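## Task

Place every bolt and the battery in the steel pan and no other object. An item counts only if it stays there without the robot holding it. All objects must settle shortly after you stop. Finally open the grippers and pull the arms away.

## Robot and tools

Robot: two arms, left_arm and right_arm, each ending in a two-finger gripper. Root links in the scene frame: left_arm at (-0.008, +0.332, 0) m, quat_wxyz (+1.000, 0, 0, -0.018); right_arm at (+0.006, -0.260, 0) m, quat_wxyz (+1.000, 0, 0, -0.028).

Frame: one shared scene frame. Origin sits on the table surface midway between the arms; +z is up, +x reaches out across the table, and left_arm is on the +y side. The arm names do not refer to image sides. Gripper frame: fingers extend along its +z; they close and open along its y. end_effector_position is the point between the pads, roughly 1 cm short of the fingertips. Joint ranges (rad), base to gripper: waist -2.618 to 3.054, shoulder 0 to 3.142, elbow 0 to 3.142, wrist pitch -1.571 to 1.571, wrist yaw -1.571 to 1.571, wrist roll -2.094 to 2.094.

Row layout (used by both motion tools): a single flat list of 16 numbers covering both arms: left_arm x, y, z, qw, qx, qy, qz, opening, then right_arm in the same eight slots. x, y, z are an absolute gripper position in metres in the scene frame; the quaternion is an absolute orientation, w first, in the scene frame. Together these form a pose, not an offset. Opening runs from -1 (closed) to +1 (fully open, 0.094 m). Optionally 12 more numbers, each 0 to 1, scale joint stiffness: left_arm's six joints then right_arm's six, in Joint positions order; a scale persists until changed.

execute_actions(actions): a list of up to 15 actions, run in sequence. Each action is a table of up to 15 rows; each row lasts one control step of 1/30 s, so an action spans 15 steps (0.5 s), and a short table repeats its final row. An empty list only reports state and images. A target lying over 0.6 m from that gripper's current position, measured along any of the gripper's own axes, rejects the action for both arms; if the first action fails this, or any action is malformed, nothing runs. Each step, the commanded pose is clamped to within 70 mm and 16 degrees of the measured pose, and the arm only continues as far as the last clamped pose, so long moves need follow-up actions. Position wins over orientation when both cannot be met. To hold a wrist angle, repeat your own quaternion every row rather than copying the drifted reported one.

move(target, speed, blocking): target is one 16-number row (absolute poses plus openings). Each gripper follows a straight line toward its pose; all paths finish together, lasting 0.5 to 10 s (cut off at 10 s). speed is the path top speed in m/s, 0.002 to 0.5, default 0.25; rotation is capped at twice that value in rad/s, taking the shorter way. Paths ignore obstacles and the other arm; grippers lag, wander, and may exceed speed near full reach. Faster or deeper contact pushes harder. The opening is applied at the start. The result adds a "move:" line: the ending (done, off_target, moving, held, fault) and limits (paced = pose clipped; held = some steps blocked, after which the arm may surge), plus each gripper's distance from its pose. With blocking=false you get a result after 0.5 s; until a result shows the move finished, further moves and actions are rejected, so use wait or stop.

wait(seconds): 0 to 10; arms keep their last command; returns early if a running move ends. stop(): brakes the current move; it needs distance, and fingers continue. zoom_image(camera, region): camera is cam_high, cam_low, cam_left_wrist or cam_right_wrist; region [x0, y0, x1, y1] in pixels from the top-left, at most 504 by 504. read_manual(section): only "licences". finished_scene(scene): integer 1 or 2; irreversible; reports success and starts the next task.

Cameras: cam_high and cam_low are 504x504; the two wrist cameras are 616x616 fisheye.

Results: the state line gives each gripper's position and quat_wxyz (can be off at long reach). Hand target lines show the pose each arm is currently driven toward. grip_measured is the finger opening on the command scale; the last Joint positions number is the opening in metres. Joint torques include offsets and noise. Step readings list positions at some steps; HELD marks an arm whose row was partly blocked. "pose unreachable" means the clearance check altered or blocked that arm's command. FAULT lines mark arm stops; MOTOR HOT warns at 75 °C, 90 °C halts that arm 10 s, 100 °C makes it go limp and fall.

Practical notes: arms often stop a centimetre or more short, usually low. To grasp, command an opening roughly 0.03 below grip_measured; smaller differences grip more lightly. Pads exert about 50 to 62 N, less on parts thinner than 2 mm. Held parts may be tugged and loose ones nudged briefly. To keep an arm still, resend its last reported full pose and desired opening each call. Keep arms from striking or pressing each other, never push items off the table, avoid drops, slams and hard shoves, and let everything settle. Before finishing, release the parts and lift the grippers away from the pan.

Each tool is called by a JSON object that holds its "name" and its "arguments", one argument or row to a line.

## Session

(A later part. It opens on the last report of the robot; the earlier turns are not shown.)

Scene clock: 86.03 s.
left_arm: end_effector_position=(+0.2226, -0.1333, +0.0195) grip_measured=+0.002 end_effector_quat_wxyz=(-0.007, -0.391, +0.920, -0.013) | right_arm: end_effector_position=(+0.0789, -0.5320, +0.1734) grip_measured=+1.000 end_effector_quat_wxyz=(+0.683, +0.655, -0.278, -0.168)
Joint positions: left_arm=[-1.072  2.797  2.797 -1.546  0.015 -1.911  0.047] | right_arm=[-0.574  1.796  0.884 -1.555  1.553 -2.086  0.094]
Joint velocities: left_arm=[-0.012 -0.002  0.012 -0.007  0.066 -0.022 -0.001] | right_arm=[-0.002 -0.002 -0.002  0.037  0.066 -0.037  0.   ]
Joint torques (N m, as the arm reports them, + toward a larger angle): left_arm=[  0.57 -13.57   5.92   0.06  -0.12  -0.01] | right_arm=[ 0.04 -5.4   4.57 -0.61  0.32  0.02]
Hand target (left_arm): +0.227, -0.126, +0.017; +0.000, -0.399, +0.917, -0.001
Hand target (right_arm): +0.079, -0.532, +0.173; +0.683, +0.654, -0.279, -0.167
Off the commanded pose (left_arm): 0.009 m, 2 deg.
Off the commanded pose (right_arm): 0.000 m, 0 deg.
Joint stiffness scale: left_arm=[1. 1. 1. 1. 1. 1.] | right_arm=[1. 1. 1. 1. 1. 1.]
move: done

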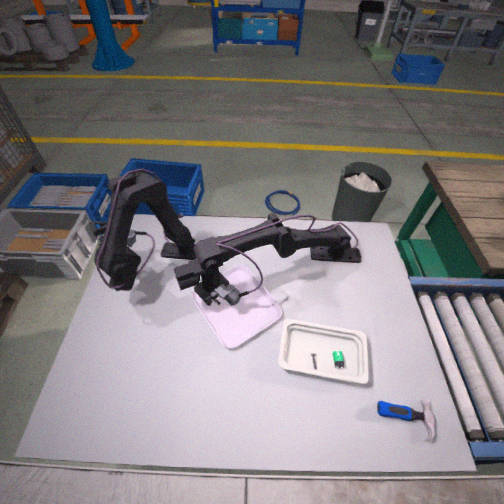

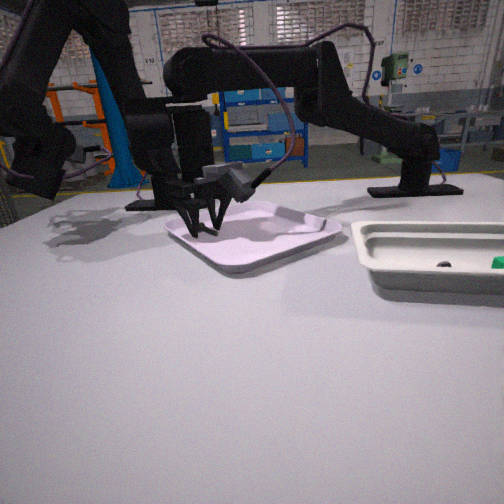

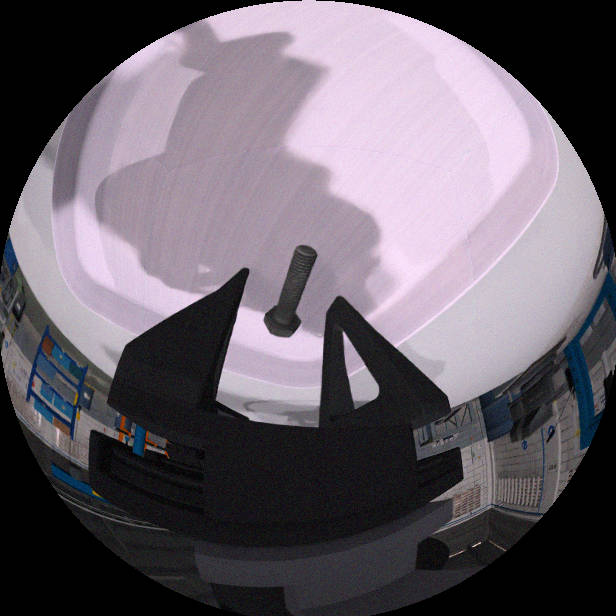

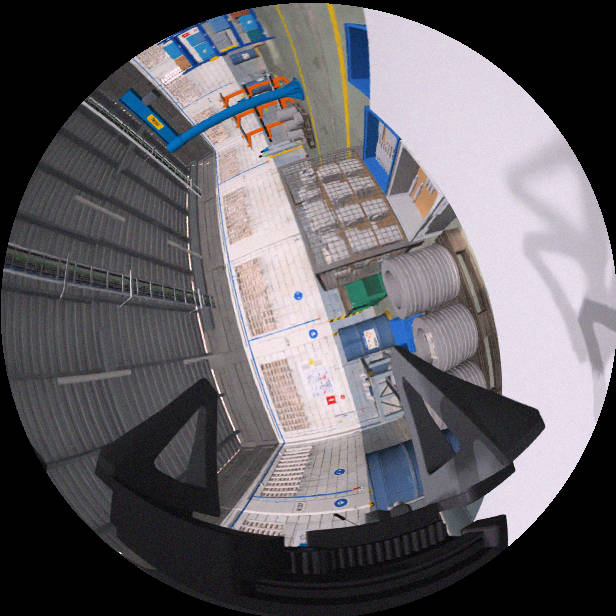

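{"name": "move", "arguments": {
  "target": [0.227,-0.126,0.017,0,-0.399,0.917,0,-0.9, 0.0790,-0.5321,0.1733,0.683,0.654,-0.279,-0.167,1]
}}

{"name": "move", "arguments": {
  "target": [0.25,-0.08,0.10,0,-0.3,0.954,0,-0.9, 0.0790,-0.5321,0.1733,0.683,0.654,-0.279,-0.167,1]
}}

{"name": "move", "arguments": {
  "target": [0.41,0.155,0.09,0,0,1,0,-0.9, 0.0790,-0.5321,0.1733,0.683,0.654,-0.279,-0.167,1]
}}

{"name": "move", "arguments": {
  "target": [0.41,0.155,0.035,0,0,1,0,-0.9, 0.0790,-0.5321,0.1733,0.683,0.654,-0.279,-0.167,1],
  "speed": 0.1
}}

Scene clock: 92.63 s.
left_arm: end_effector_position=(+0.2234, -0.1348, +0.0195) grip_measured=-0.865 end_effector_quat_wxyz=(-0.006, -0.392, +0.920, -0.016) | right_arm: end_effector_position=(+0.0789, -0.5320, +0.1734) grip_measured=+1.000 end_effector_quat_wxyz=(+0.683, +0.655, -0.278, -0.168)
Joint positions: left_arm=[-1.072  2.797  2.797 -1.539  0.015 -1.913  0.006] | right_arm=[-0.574  1.796  0.884 -1.555  1.553 -2.086  0.094]
Joint velocities: left_arm=[-0.022 -0.012 -0.012 -0.066  0.022  0.007  0.001] | right_arm=[-0.012  0.007 -0.002  0.037  0.022  0.037  0.   ]
Joint torques (N m, as the arm reports them, + toward a larger angle): left_arm=[  0.76 -13.64   5.71  -0.07  -0.14  -0.03] | right_arm=[ 0.05 -5.4   4.58 -0.61  0.32  0.02]
Hand target (left_arm): +0.227, -0.126, +0.017; +0.000, -0.399, +0.917, -0.001
Hand target (right_arm): +0.079, -0.532, +0.173; +0.683, +0.654, -0.279, -0.167
Off the commanded pose (left_arm): 0.010 m, 2 deg.
Off the commanded pose (right_arm): 0.000 m, 0 deg.
Joint stiffness scale: left_arm=[1. 1. 1. 1. 1. 1.] | right_arm=[1. 1. 1. 1. 1. 1.]
move: done

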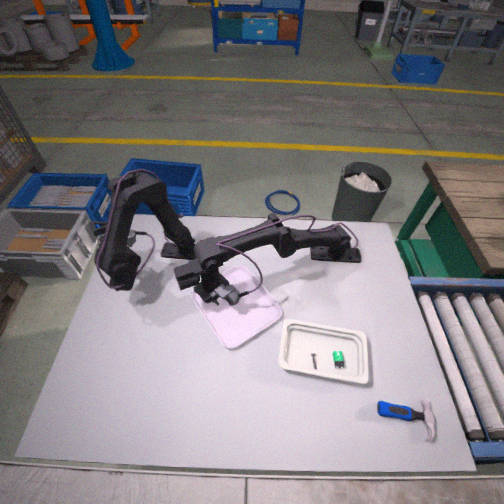

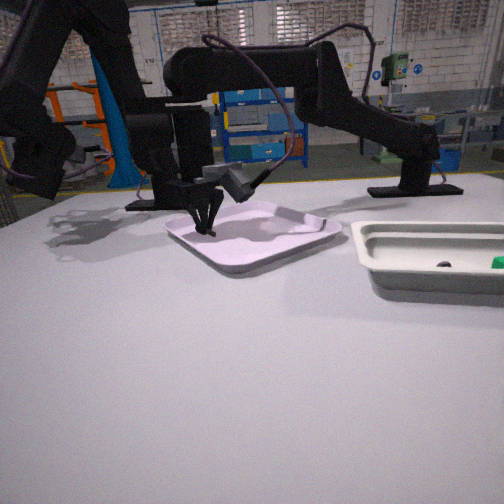

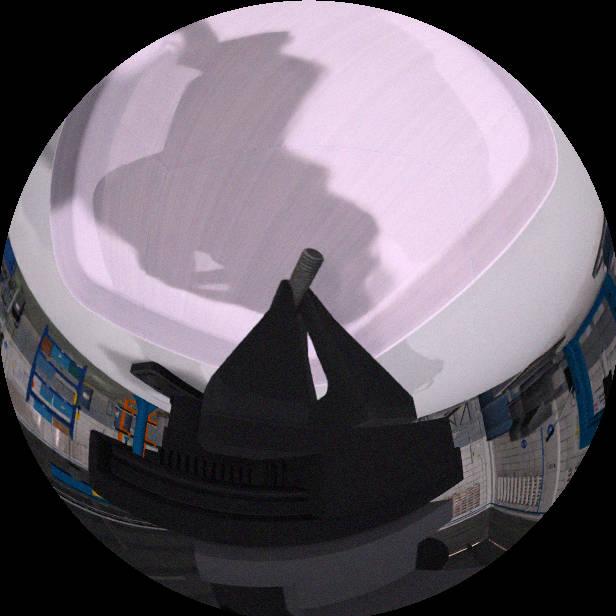

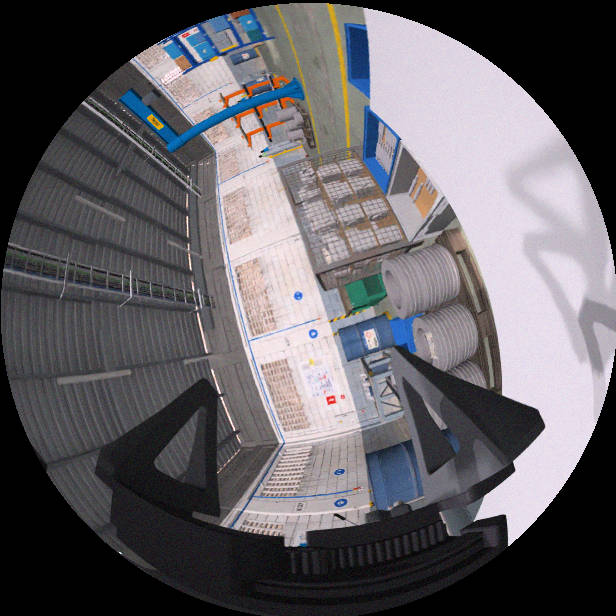

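Scene clock: 93.70 s.
left_arm: end_effector_position=(+0.2535, -0.0846, +0.0993) grip_measured=-0.865 end_effector_quat_wxyz=(+0.004, -0.307, +0.951, -0.036) | right_arm: end_effector_position=(+0.0789, -0.5320, +0.1734) grip_measured=+1.000 end_effector_quat_wxyz=(+0.683, +0.655, -0.278, -0.168)
Joint positions: left_arm=[-0.973  2.508  2.559 -1.55   0.01  -1.633  0.006] | right_arm=[-0.574  1.796  0.884 -1.555  1.553 -2.086  0.094]
Joint velocities: left_arm=[-0.007  0.002 -0.017 -0.037 -0.037  0.007 -0.   ] | right_arm=[ 0.007 -0.002 -0.012  0.022  0.066  0.022  0.   ]
Joint torques (N m, as the arm reports them, + toward a larger angle): left_arm=[ -0.44 -13.6    4.6    0.14  -0.13   0.16] | right_arm=[ 0.05 -5.39  4.58 -0.61  0.32  0.02]
Hand target (left_arm): +0.249, -0.079, +0.100; +0.006, -0.300, +0.954, -0.023
Hand target (right_arm): +0.079, -0.532, +0.173; +0.683, +0.654, -0.279, -0.167
Off the commanded pose (left_arm): 0.006 m, 4 deg.
Off the commanded pose (right_arm): 0.000 m, 0 deg.
Joint stiffness scale: left_arm=[1. 1. 1. 1. 1. 1.] | right_arm=[1. 1. 1. 1. 1. 1.]
joint sent to its limit (left arm) — the command would take joint 4 (wrist pitch) past its lower limit, so that joint was sent only as far as its limit.
move: off_target (left_arm)

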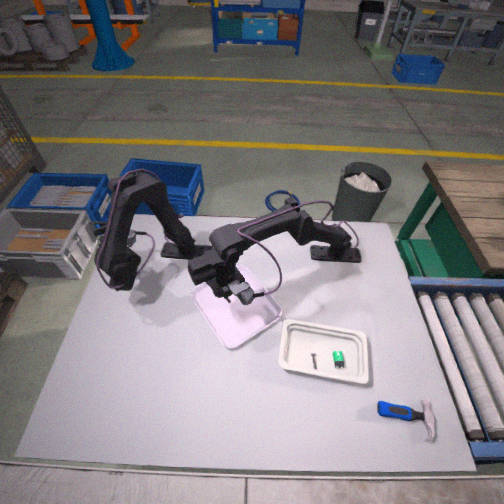

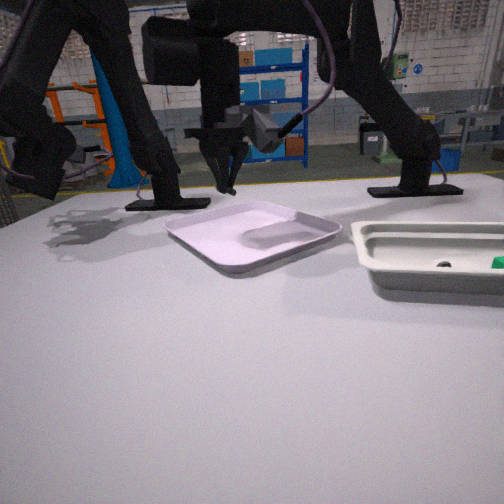

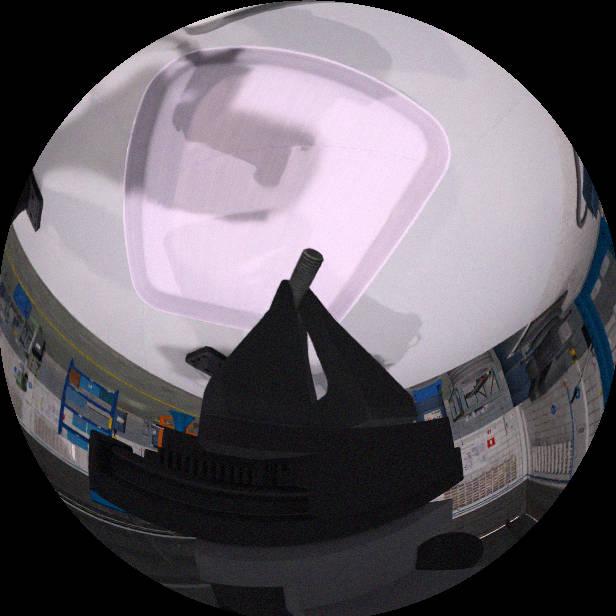

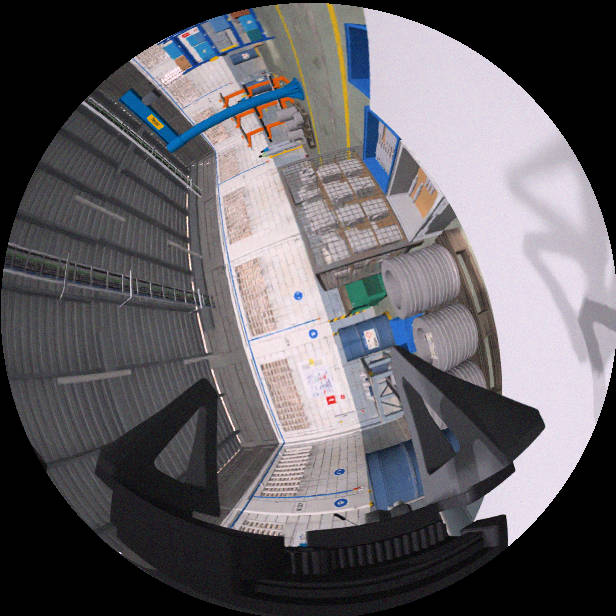

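Scene clock: 95.63 s.
left_arm: end_effector_position=(+0.4047, +0.1611, +0.0823) grip_measured=-0.865 end_effector_quat_wxyz=(-0.009, -0.007, +1.000, +0.006) | right_arm: end_effector_position=(+0.0789, -0.5320, +0.1734) grip_measured=+1.000 end_effector_quat_wxyz=(+0.683, +0.655, -0.278, -0.168)
Joint positions: left_arm=[-0.362  2.323  2.16  -1.428 -0.005 -0.412  0.006] | right_arm=[-0.574  1.796  0.884 -1.555  1.553 -2.086  0.094]
Joint velocities: left_arm=[ 0.002 -0.002 -0.017 -0.022 -0.022 -0.037 -0.001] | right_arm=[ 0.002  0.002  0.012 -0.066  0.066  0.051  0.   ]
Joint torques (N m, as the arm reports them, + toward a larger angle): left_arm=[ -0.39 -11.96   7.57   0.04  -0.04   0.12] | right_arm=[ 0.04 -5.4   4.58 -0.61  0.32  0.02]
Hand target (left_arm): +0.409, +0.157, +0.090; +0.004, -0.000, +1.000, +0.003
Hand target (right_arm): +0.079, -0.532, +0.173; +0.683, +0.654, -0.279, -0.167
Off the commanded pose (left_arm): 0.011 m, 1 deg.
Off the commanded pose (right_arm): 0.000 m, 0 deg.
Joint stiffness scale: left_arm=[1. 1. 1. 1. 1. 1.] | right_arm=[1. 1. 1. 1. 1. 1.]
move: off_target (left_arm)

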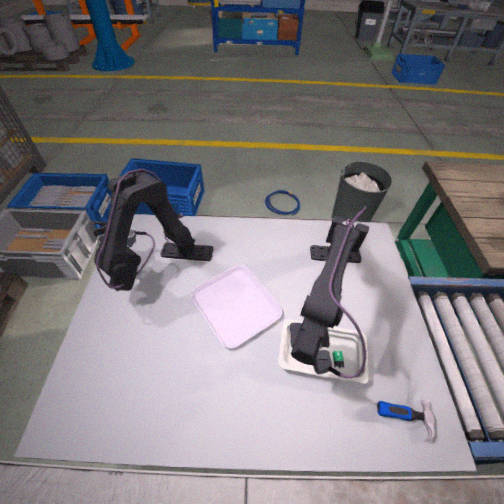

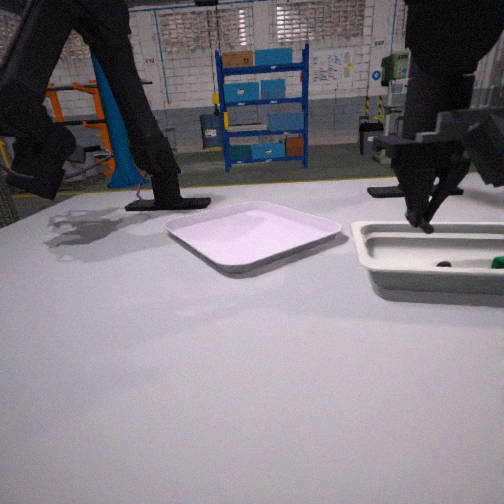

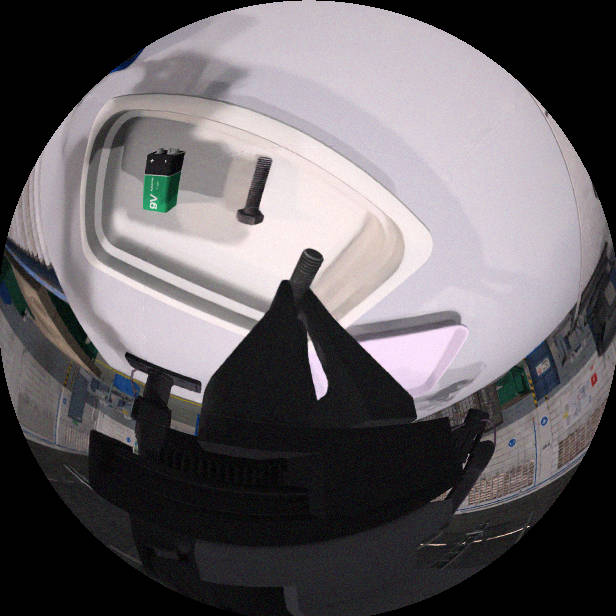

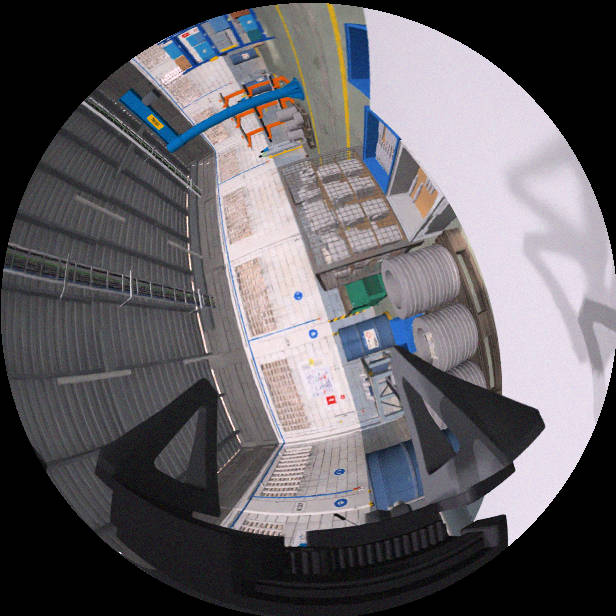

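Scene clock: 96.67 s.
left_arm: end_effector_position=(+0.4084, +0.1584, +0.0339) grip_measured=-0.865 end_effector_quat_wxyz=(-0.009, -0.006, +1.000, +0.003) | right_arm: end_effector_position=(+0.0789, -0.5320, +0.1734) grip_measured=+1.000 end_effector_quat_wxyz=(+0.683, +0.655, -0.278, -0.168)
Joint positions: left_arm=[-0.362  2.347  2.009 -1.252  0.001 -0.409  0.006] | right_arm=[-0.574  1.796  0.884 -1.555  1.553 -2.086  0.094]
Joint velocities: left_arm=[ 0.002  0.002  0.012  0.007  0.022 -0.007  0.   ] | right_arm=[ 0.012  0.002 -0.002 -0.007  0.022  0.066  0.   ]
Joint torques (N m, as the arm reports them, + toward a larger angle): left_arm=[ -0.49 -12.83   5.07   0.25  -0.01   0.12] | right_arm=[ 0.04 -5.39  4.58 -0.61  0.32  0.02]
Hand target (left_arm): +0.411, +0.155, +0.035; -0.000, +0.000, +1.000, +0.000
Hand target (right_arm): +0.079, -0.532, +0.173; +0.683, +0.654, -0.279, -0.167
Off the commanded pose (left_arm): 0.004 m, 1 deg.
Off the commanded pose (right_arm): 0.000 m, 0 deg.
Joint stiffness scale: left_arm=[1. 1. 1. 1. 1. 1.] | right_arm=[1. 1. 1. 1. 1. 1.]
move: done

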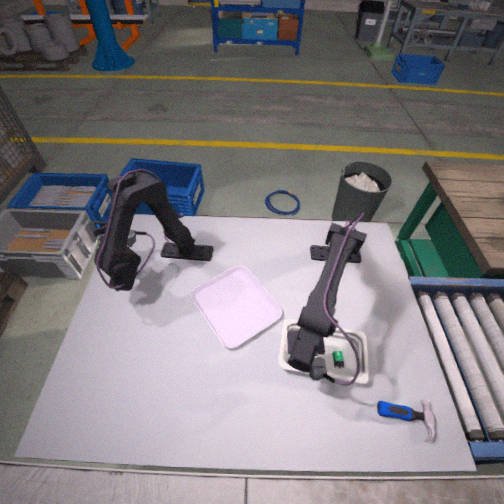

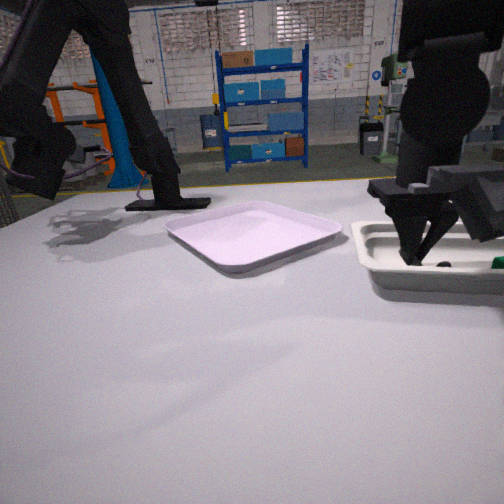

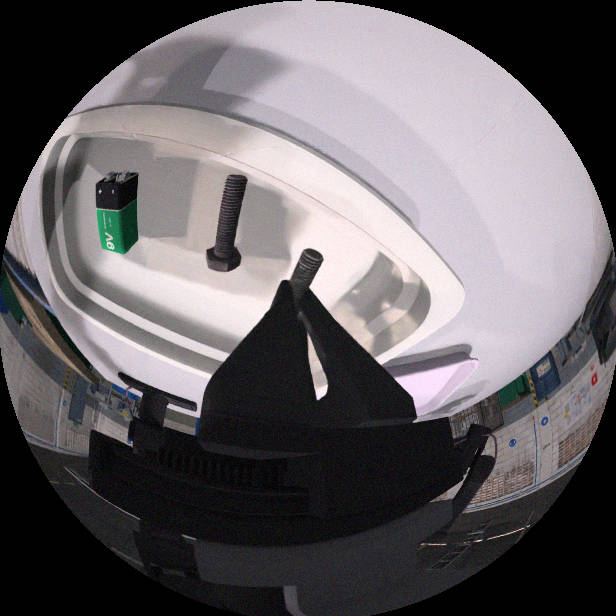

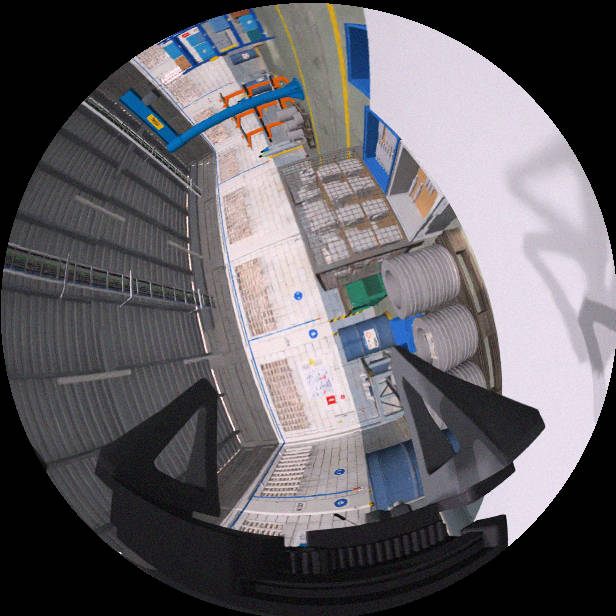

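{"name": "move", "arguments": {
  "target": [0.41,0.155,0.035,0,0,1,0,-0.4, 0.0790,-0.5321,0.1733,0.683,0.654,-0.279,-0.167,1]
}}

{"name": "move", "arguments": {
  "target": [0.40,0.16,0.11,0,0,1,0,-0.4, 0.0790,-0.5321,0.1733,0.683,0.654,-0.279,-0.167,1]
}}

{"name": "move", "arguments": {
  "target": [0.22,0.25,0.15,0,0,1,0,-0.4, 0.0790,-0.5321,0.1733,0.683,0.654,-0.279,-0.167,1]
}}

Scene clock: 101.27 s.
left_arm: end_effector_position=(+0.4090, +0.1579, +0.0339) grip_measured=-0.403 end_effector_quat_wxyz=(-0.008, -0.006, +1.000, +0.002) | right_arm: end_effector_position=(+0.0789, -0.5320, +0.1734) grip_measured=+1.000 end_effector_quat_wxyz=(+0.683, +0.655, -0.278, -0.168)
Joint positions: left_arm=[-0.362  2.347  2.009 -1.249  0.003 -0.409  0.028] | right_arm=[-0.574  1.796  0.884 -1.555  1.553 -2.086  0.094]
Joint velocities: left_arm=[ 0.012  0.012  0.012  0.051 -0.066  0.007 -0.002] | right_arm=[ 0.007 -0.027 -0.022 -0.066 -0.037  0.037  0.   ]
Joint torques (N m, as the arm reports them, + toward a larger angle): left_arm=[ -0.43 -12.92   4.57   0.33  -0.03   0.13] | right_arm=[ 0.05 -5.39  4.58 -0.61  0.32  0.02]
Hand target (left_arm): +0.410, +0.155, +0.035; -0.000, -0.000, +1.000, -0.000
Hand target (right_arm): +0.079, -0.532, +0.173; +0.683, +0.654, -0.279, -0.167
Off the commanded pose (left_arm): 0.003 m, 1 deg.
Off the commanded pose (right_arm): 0.000 m, 0 deg.
Joint stiffness scale: left_arm=[1. 1. 1. 1. 1. 1.] | right_arm=[1. 1. 1. 1. 1. 1.]
move: done

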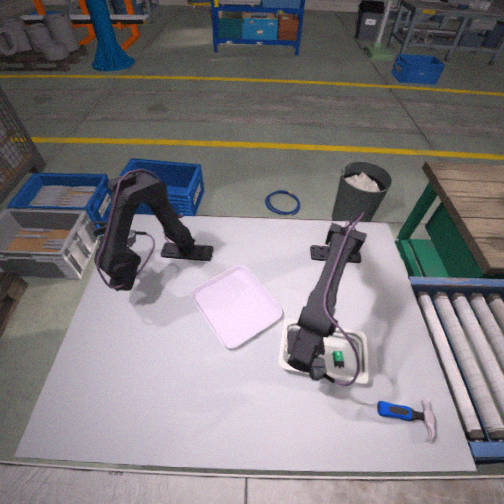

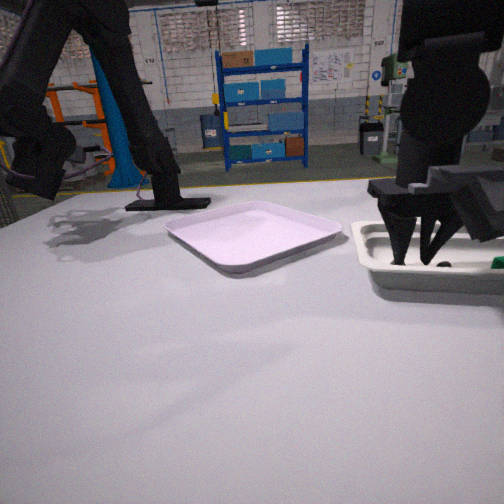

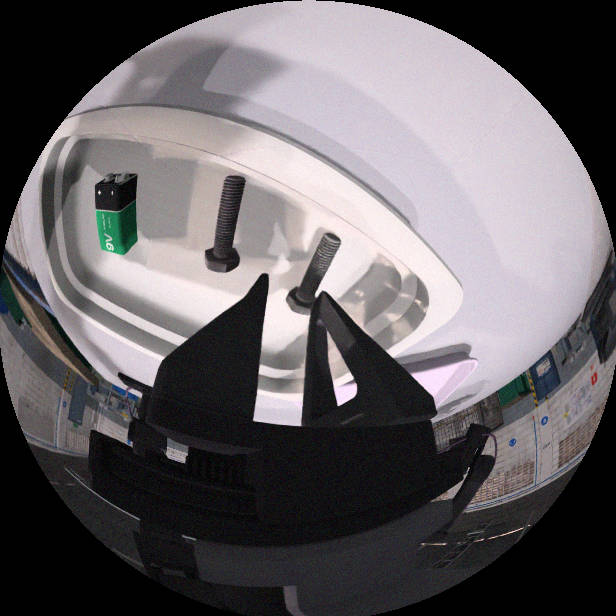

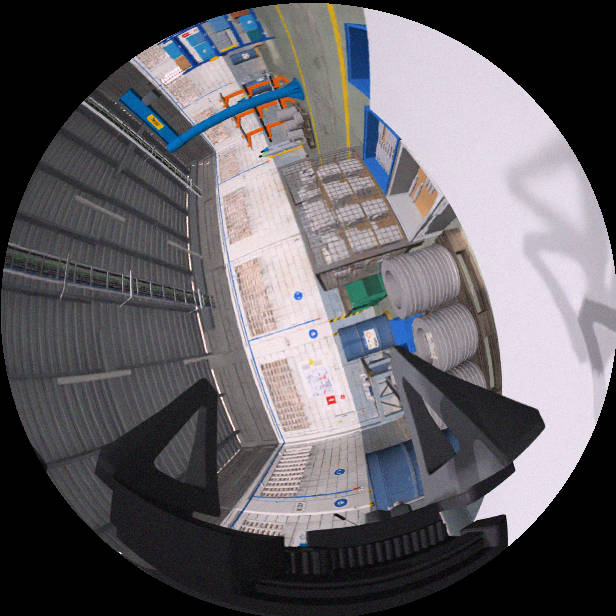

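Scene clock: 102.37 s.
left_arm: end_effector_position=(+0.3974, +0.1626, +0.1022) grip_measured=-0.403 end_effector_quat_wxyz=(-0.008, -0.006, +1.000, +0.002) | right_arm: end_effector_position=(+0.0789, -0.5320, +0.1734) grip_measured=+1.000 end_effector_quat_wxyz=(+0.683, +0.655, -0.278, -0.168)
Joint positions: left_arm=[-0.362  2.287  2.178 -1.477  0.003 -0.409  0.028] | right_arm=[-0.574  1.796  0.884 -1.555  1.553 -2.086  0.094]
Joint velocities: left_arm=[ 0.002 -0.007 -0.017  0.066  0.037  0.022 -0.   ] | right_arm=[-0.012 -0.012 -0.012  0.037  0.022  0.066  0.   ]
Joint torques (N m, as the arm reports them, + toward a larger angle): left_arm=[ -0.38 -12.13   6.96   0.06  -0.03   0.13] | right_arm=[ 0.04 -5.4   4.58 -0.61  0.32  0.02]
Hand target (left_arm): +0.399, +0.160, +0.110; +0.000, -0.000, +1.000, -0.000
Hand target (right_arm): +0.079, -0.532, +0.173; +0.683, +0.654, -0.279, -0.167
Off the commanded pose (left_arm): 0.009 m, 1 deg.
Off the commanded pose (right_arm): 0.000 m, 0 deg.
Joint stiffness scale: left_arm=[1. 1. 1. 1. 1. 1.] | right_arm=[1. 1. 1. 1. 1. 1.]
move: done

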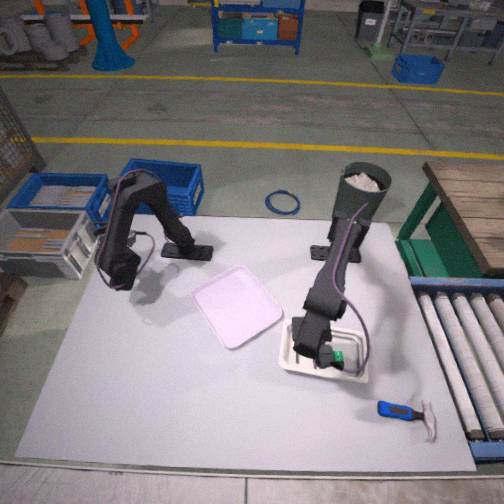

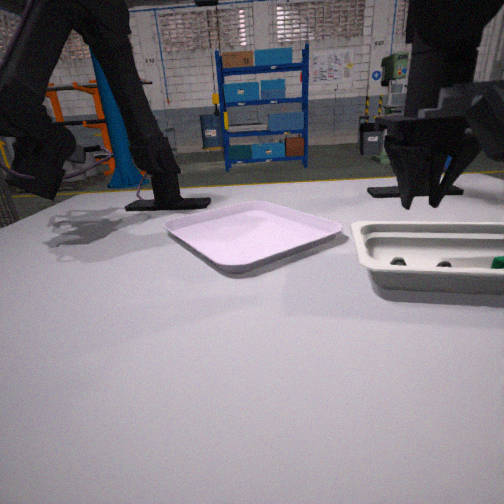

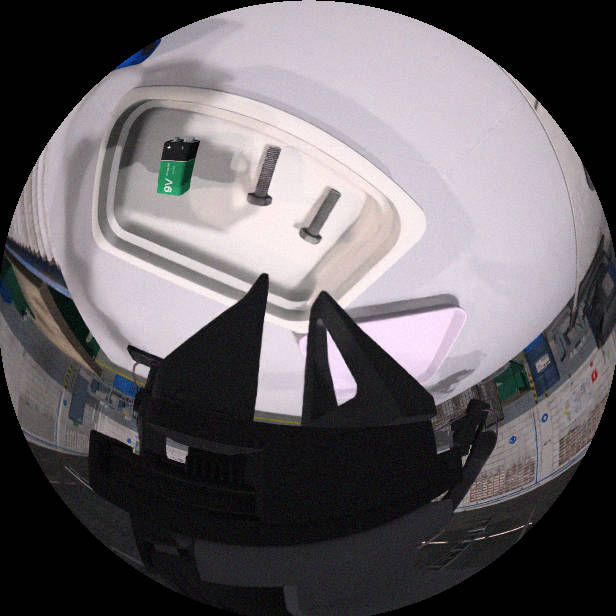

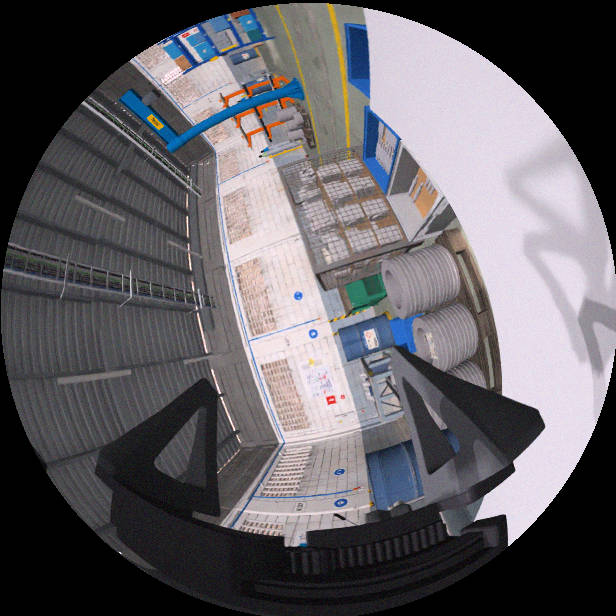

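Scene clock: 103.60 s.
left_arm: end_effector_position=(+0.2218, +0.2449, +0.1501) grip_measured=-0.403 end_effector_quat_wxyz=(-0.001, -0.000, +1.000, -0.002) | right_arm: end_effector_position=(+0.0789, -0.5320, +0.1734) grip_measured=+1.000 end_effector_quat_wxyz=(+0.683, +0.655, -0.278, -0.168)
Joint positions: left_arm=[-0.329  1.474  1.301 -1.399  0.004 -0.365  0.028] | right_arm=[-0.574  1.796  0.884 -1.555  1.553 -2.086  0.094]
Joint velocities: left_arm=[ 0.002  0.002  0.017 -0.007  0.007 -0.081  0.   ] | right_arm=[ 0.002  0.007  0.007  0.022 -0.051  0.11   0.   ]
Joint torques (N m, as the arm reports them, + toward a larger angle): left_arm=[ 0.7  -5.92  4.68  0.14 -0.05  0.1 ] | right_arm=[ 0.04 -5.39  4.58 -0.61  0.32  0.02]
Hand target (left_arm): +0.220, +0.249, +0.150; +0.000, +0.000, +1.000, +0.000
Hand target (right_arm): +0.079, -0.532, +0.173; +0.683, +0.654, -0.279, -0.167
Off the commanded pose (left_arm): 0.005 m, 0 deg.
Off the commanded pose (right_arm): 0.000 m, 0 deg.
Joint stiffness scale: left_arm=[1. 1. 1. 1. 1. 1.] | right_arm=[1. 1. 1. 1. 1. 1.]
move: done

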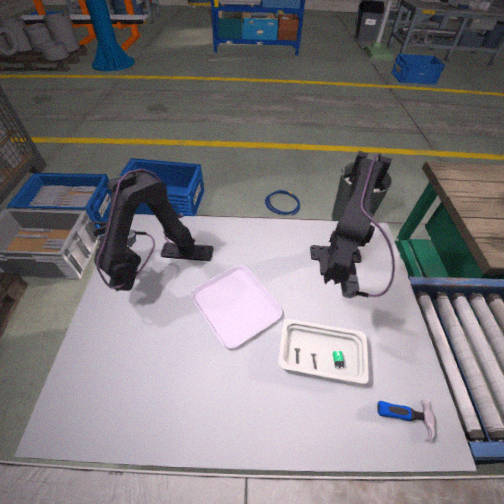

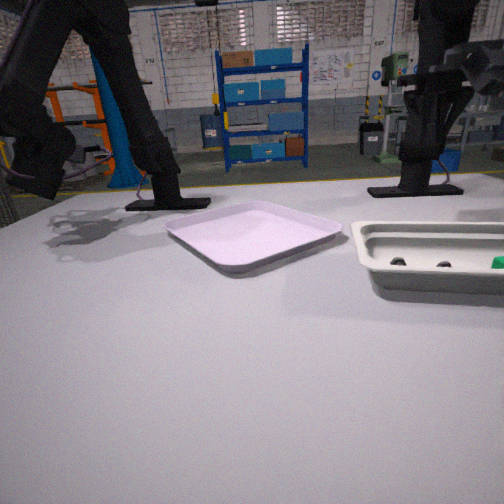

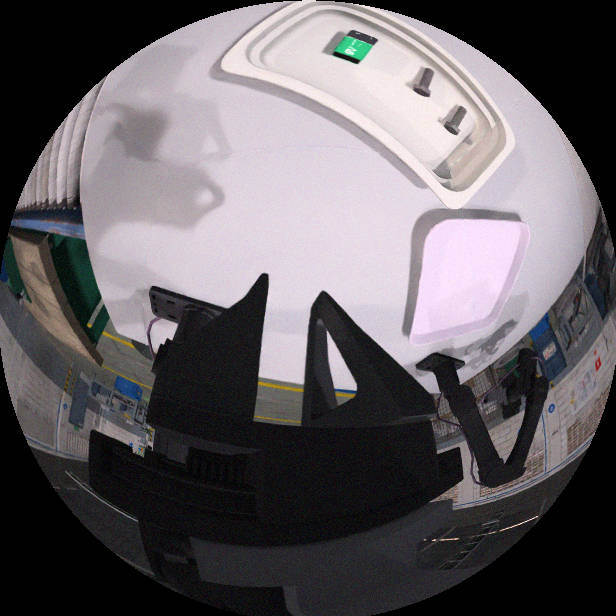

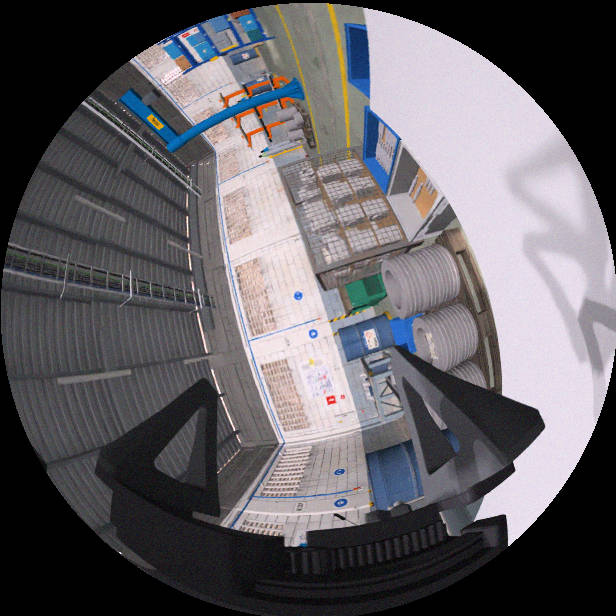

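{"name": "finished_scene", "arguments": {
  "scene": 2
}}

The scene is finished: the task was done.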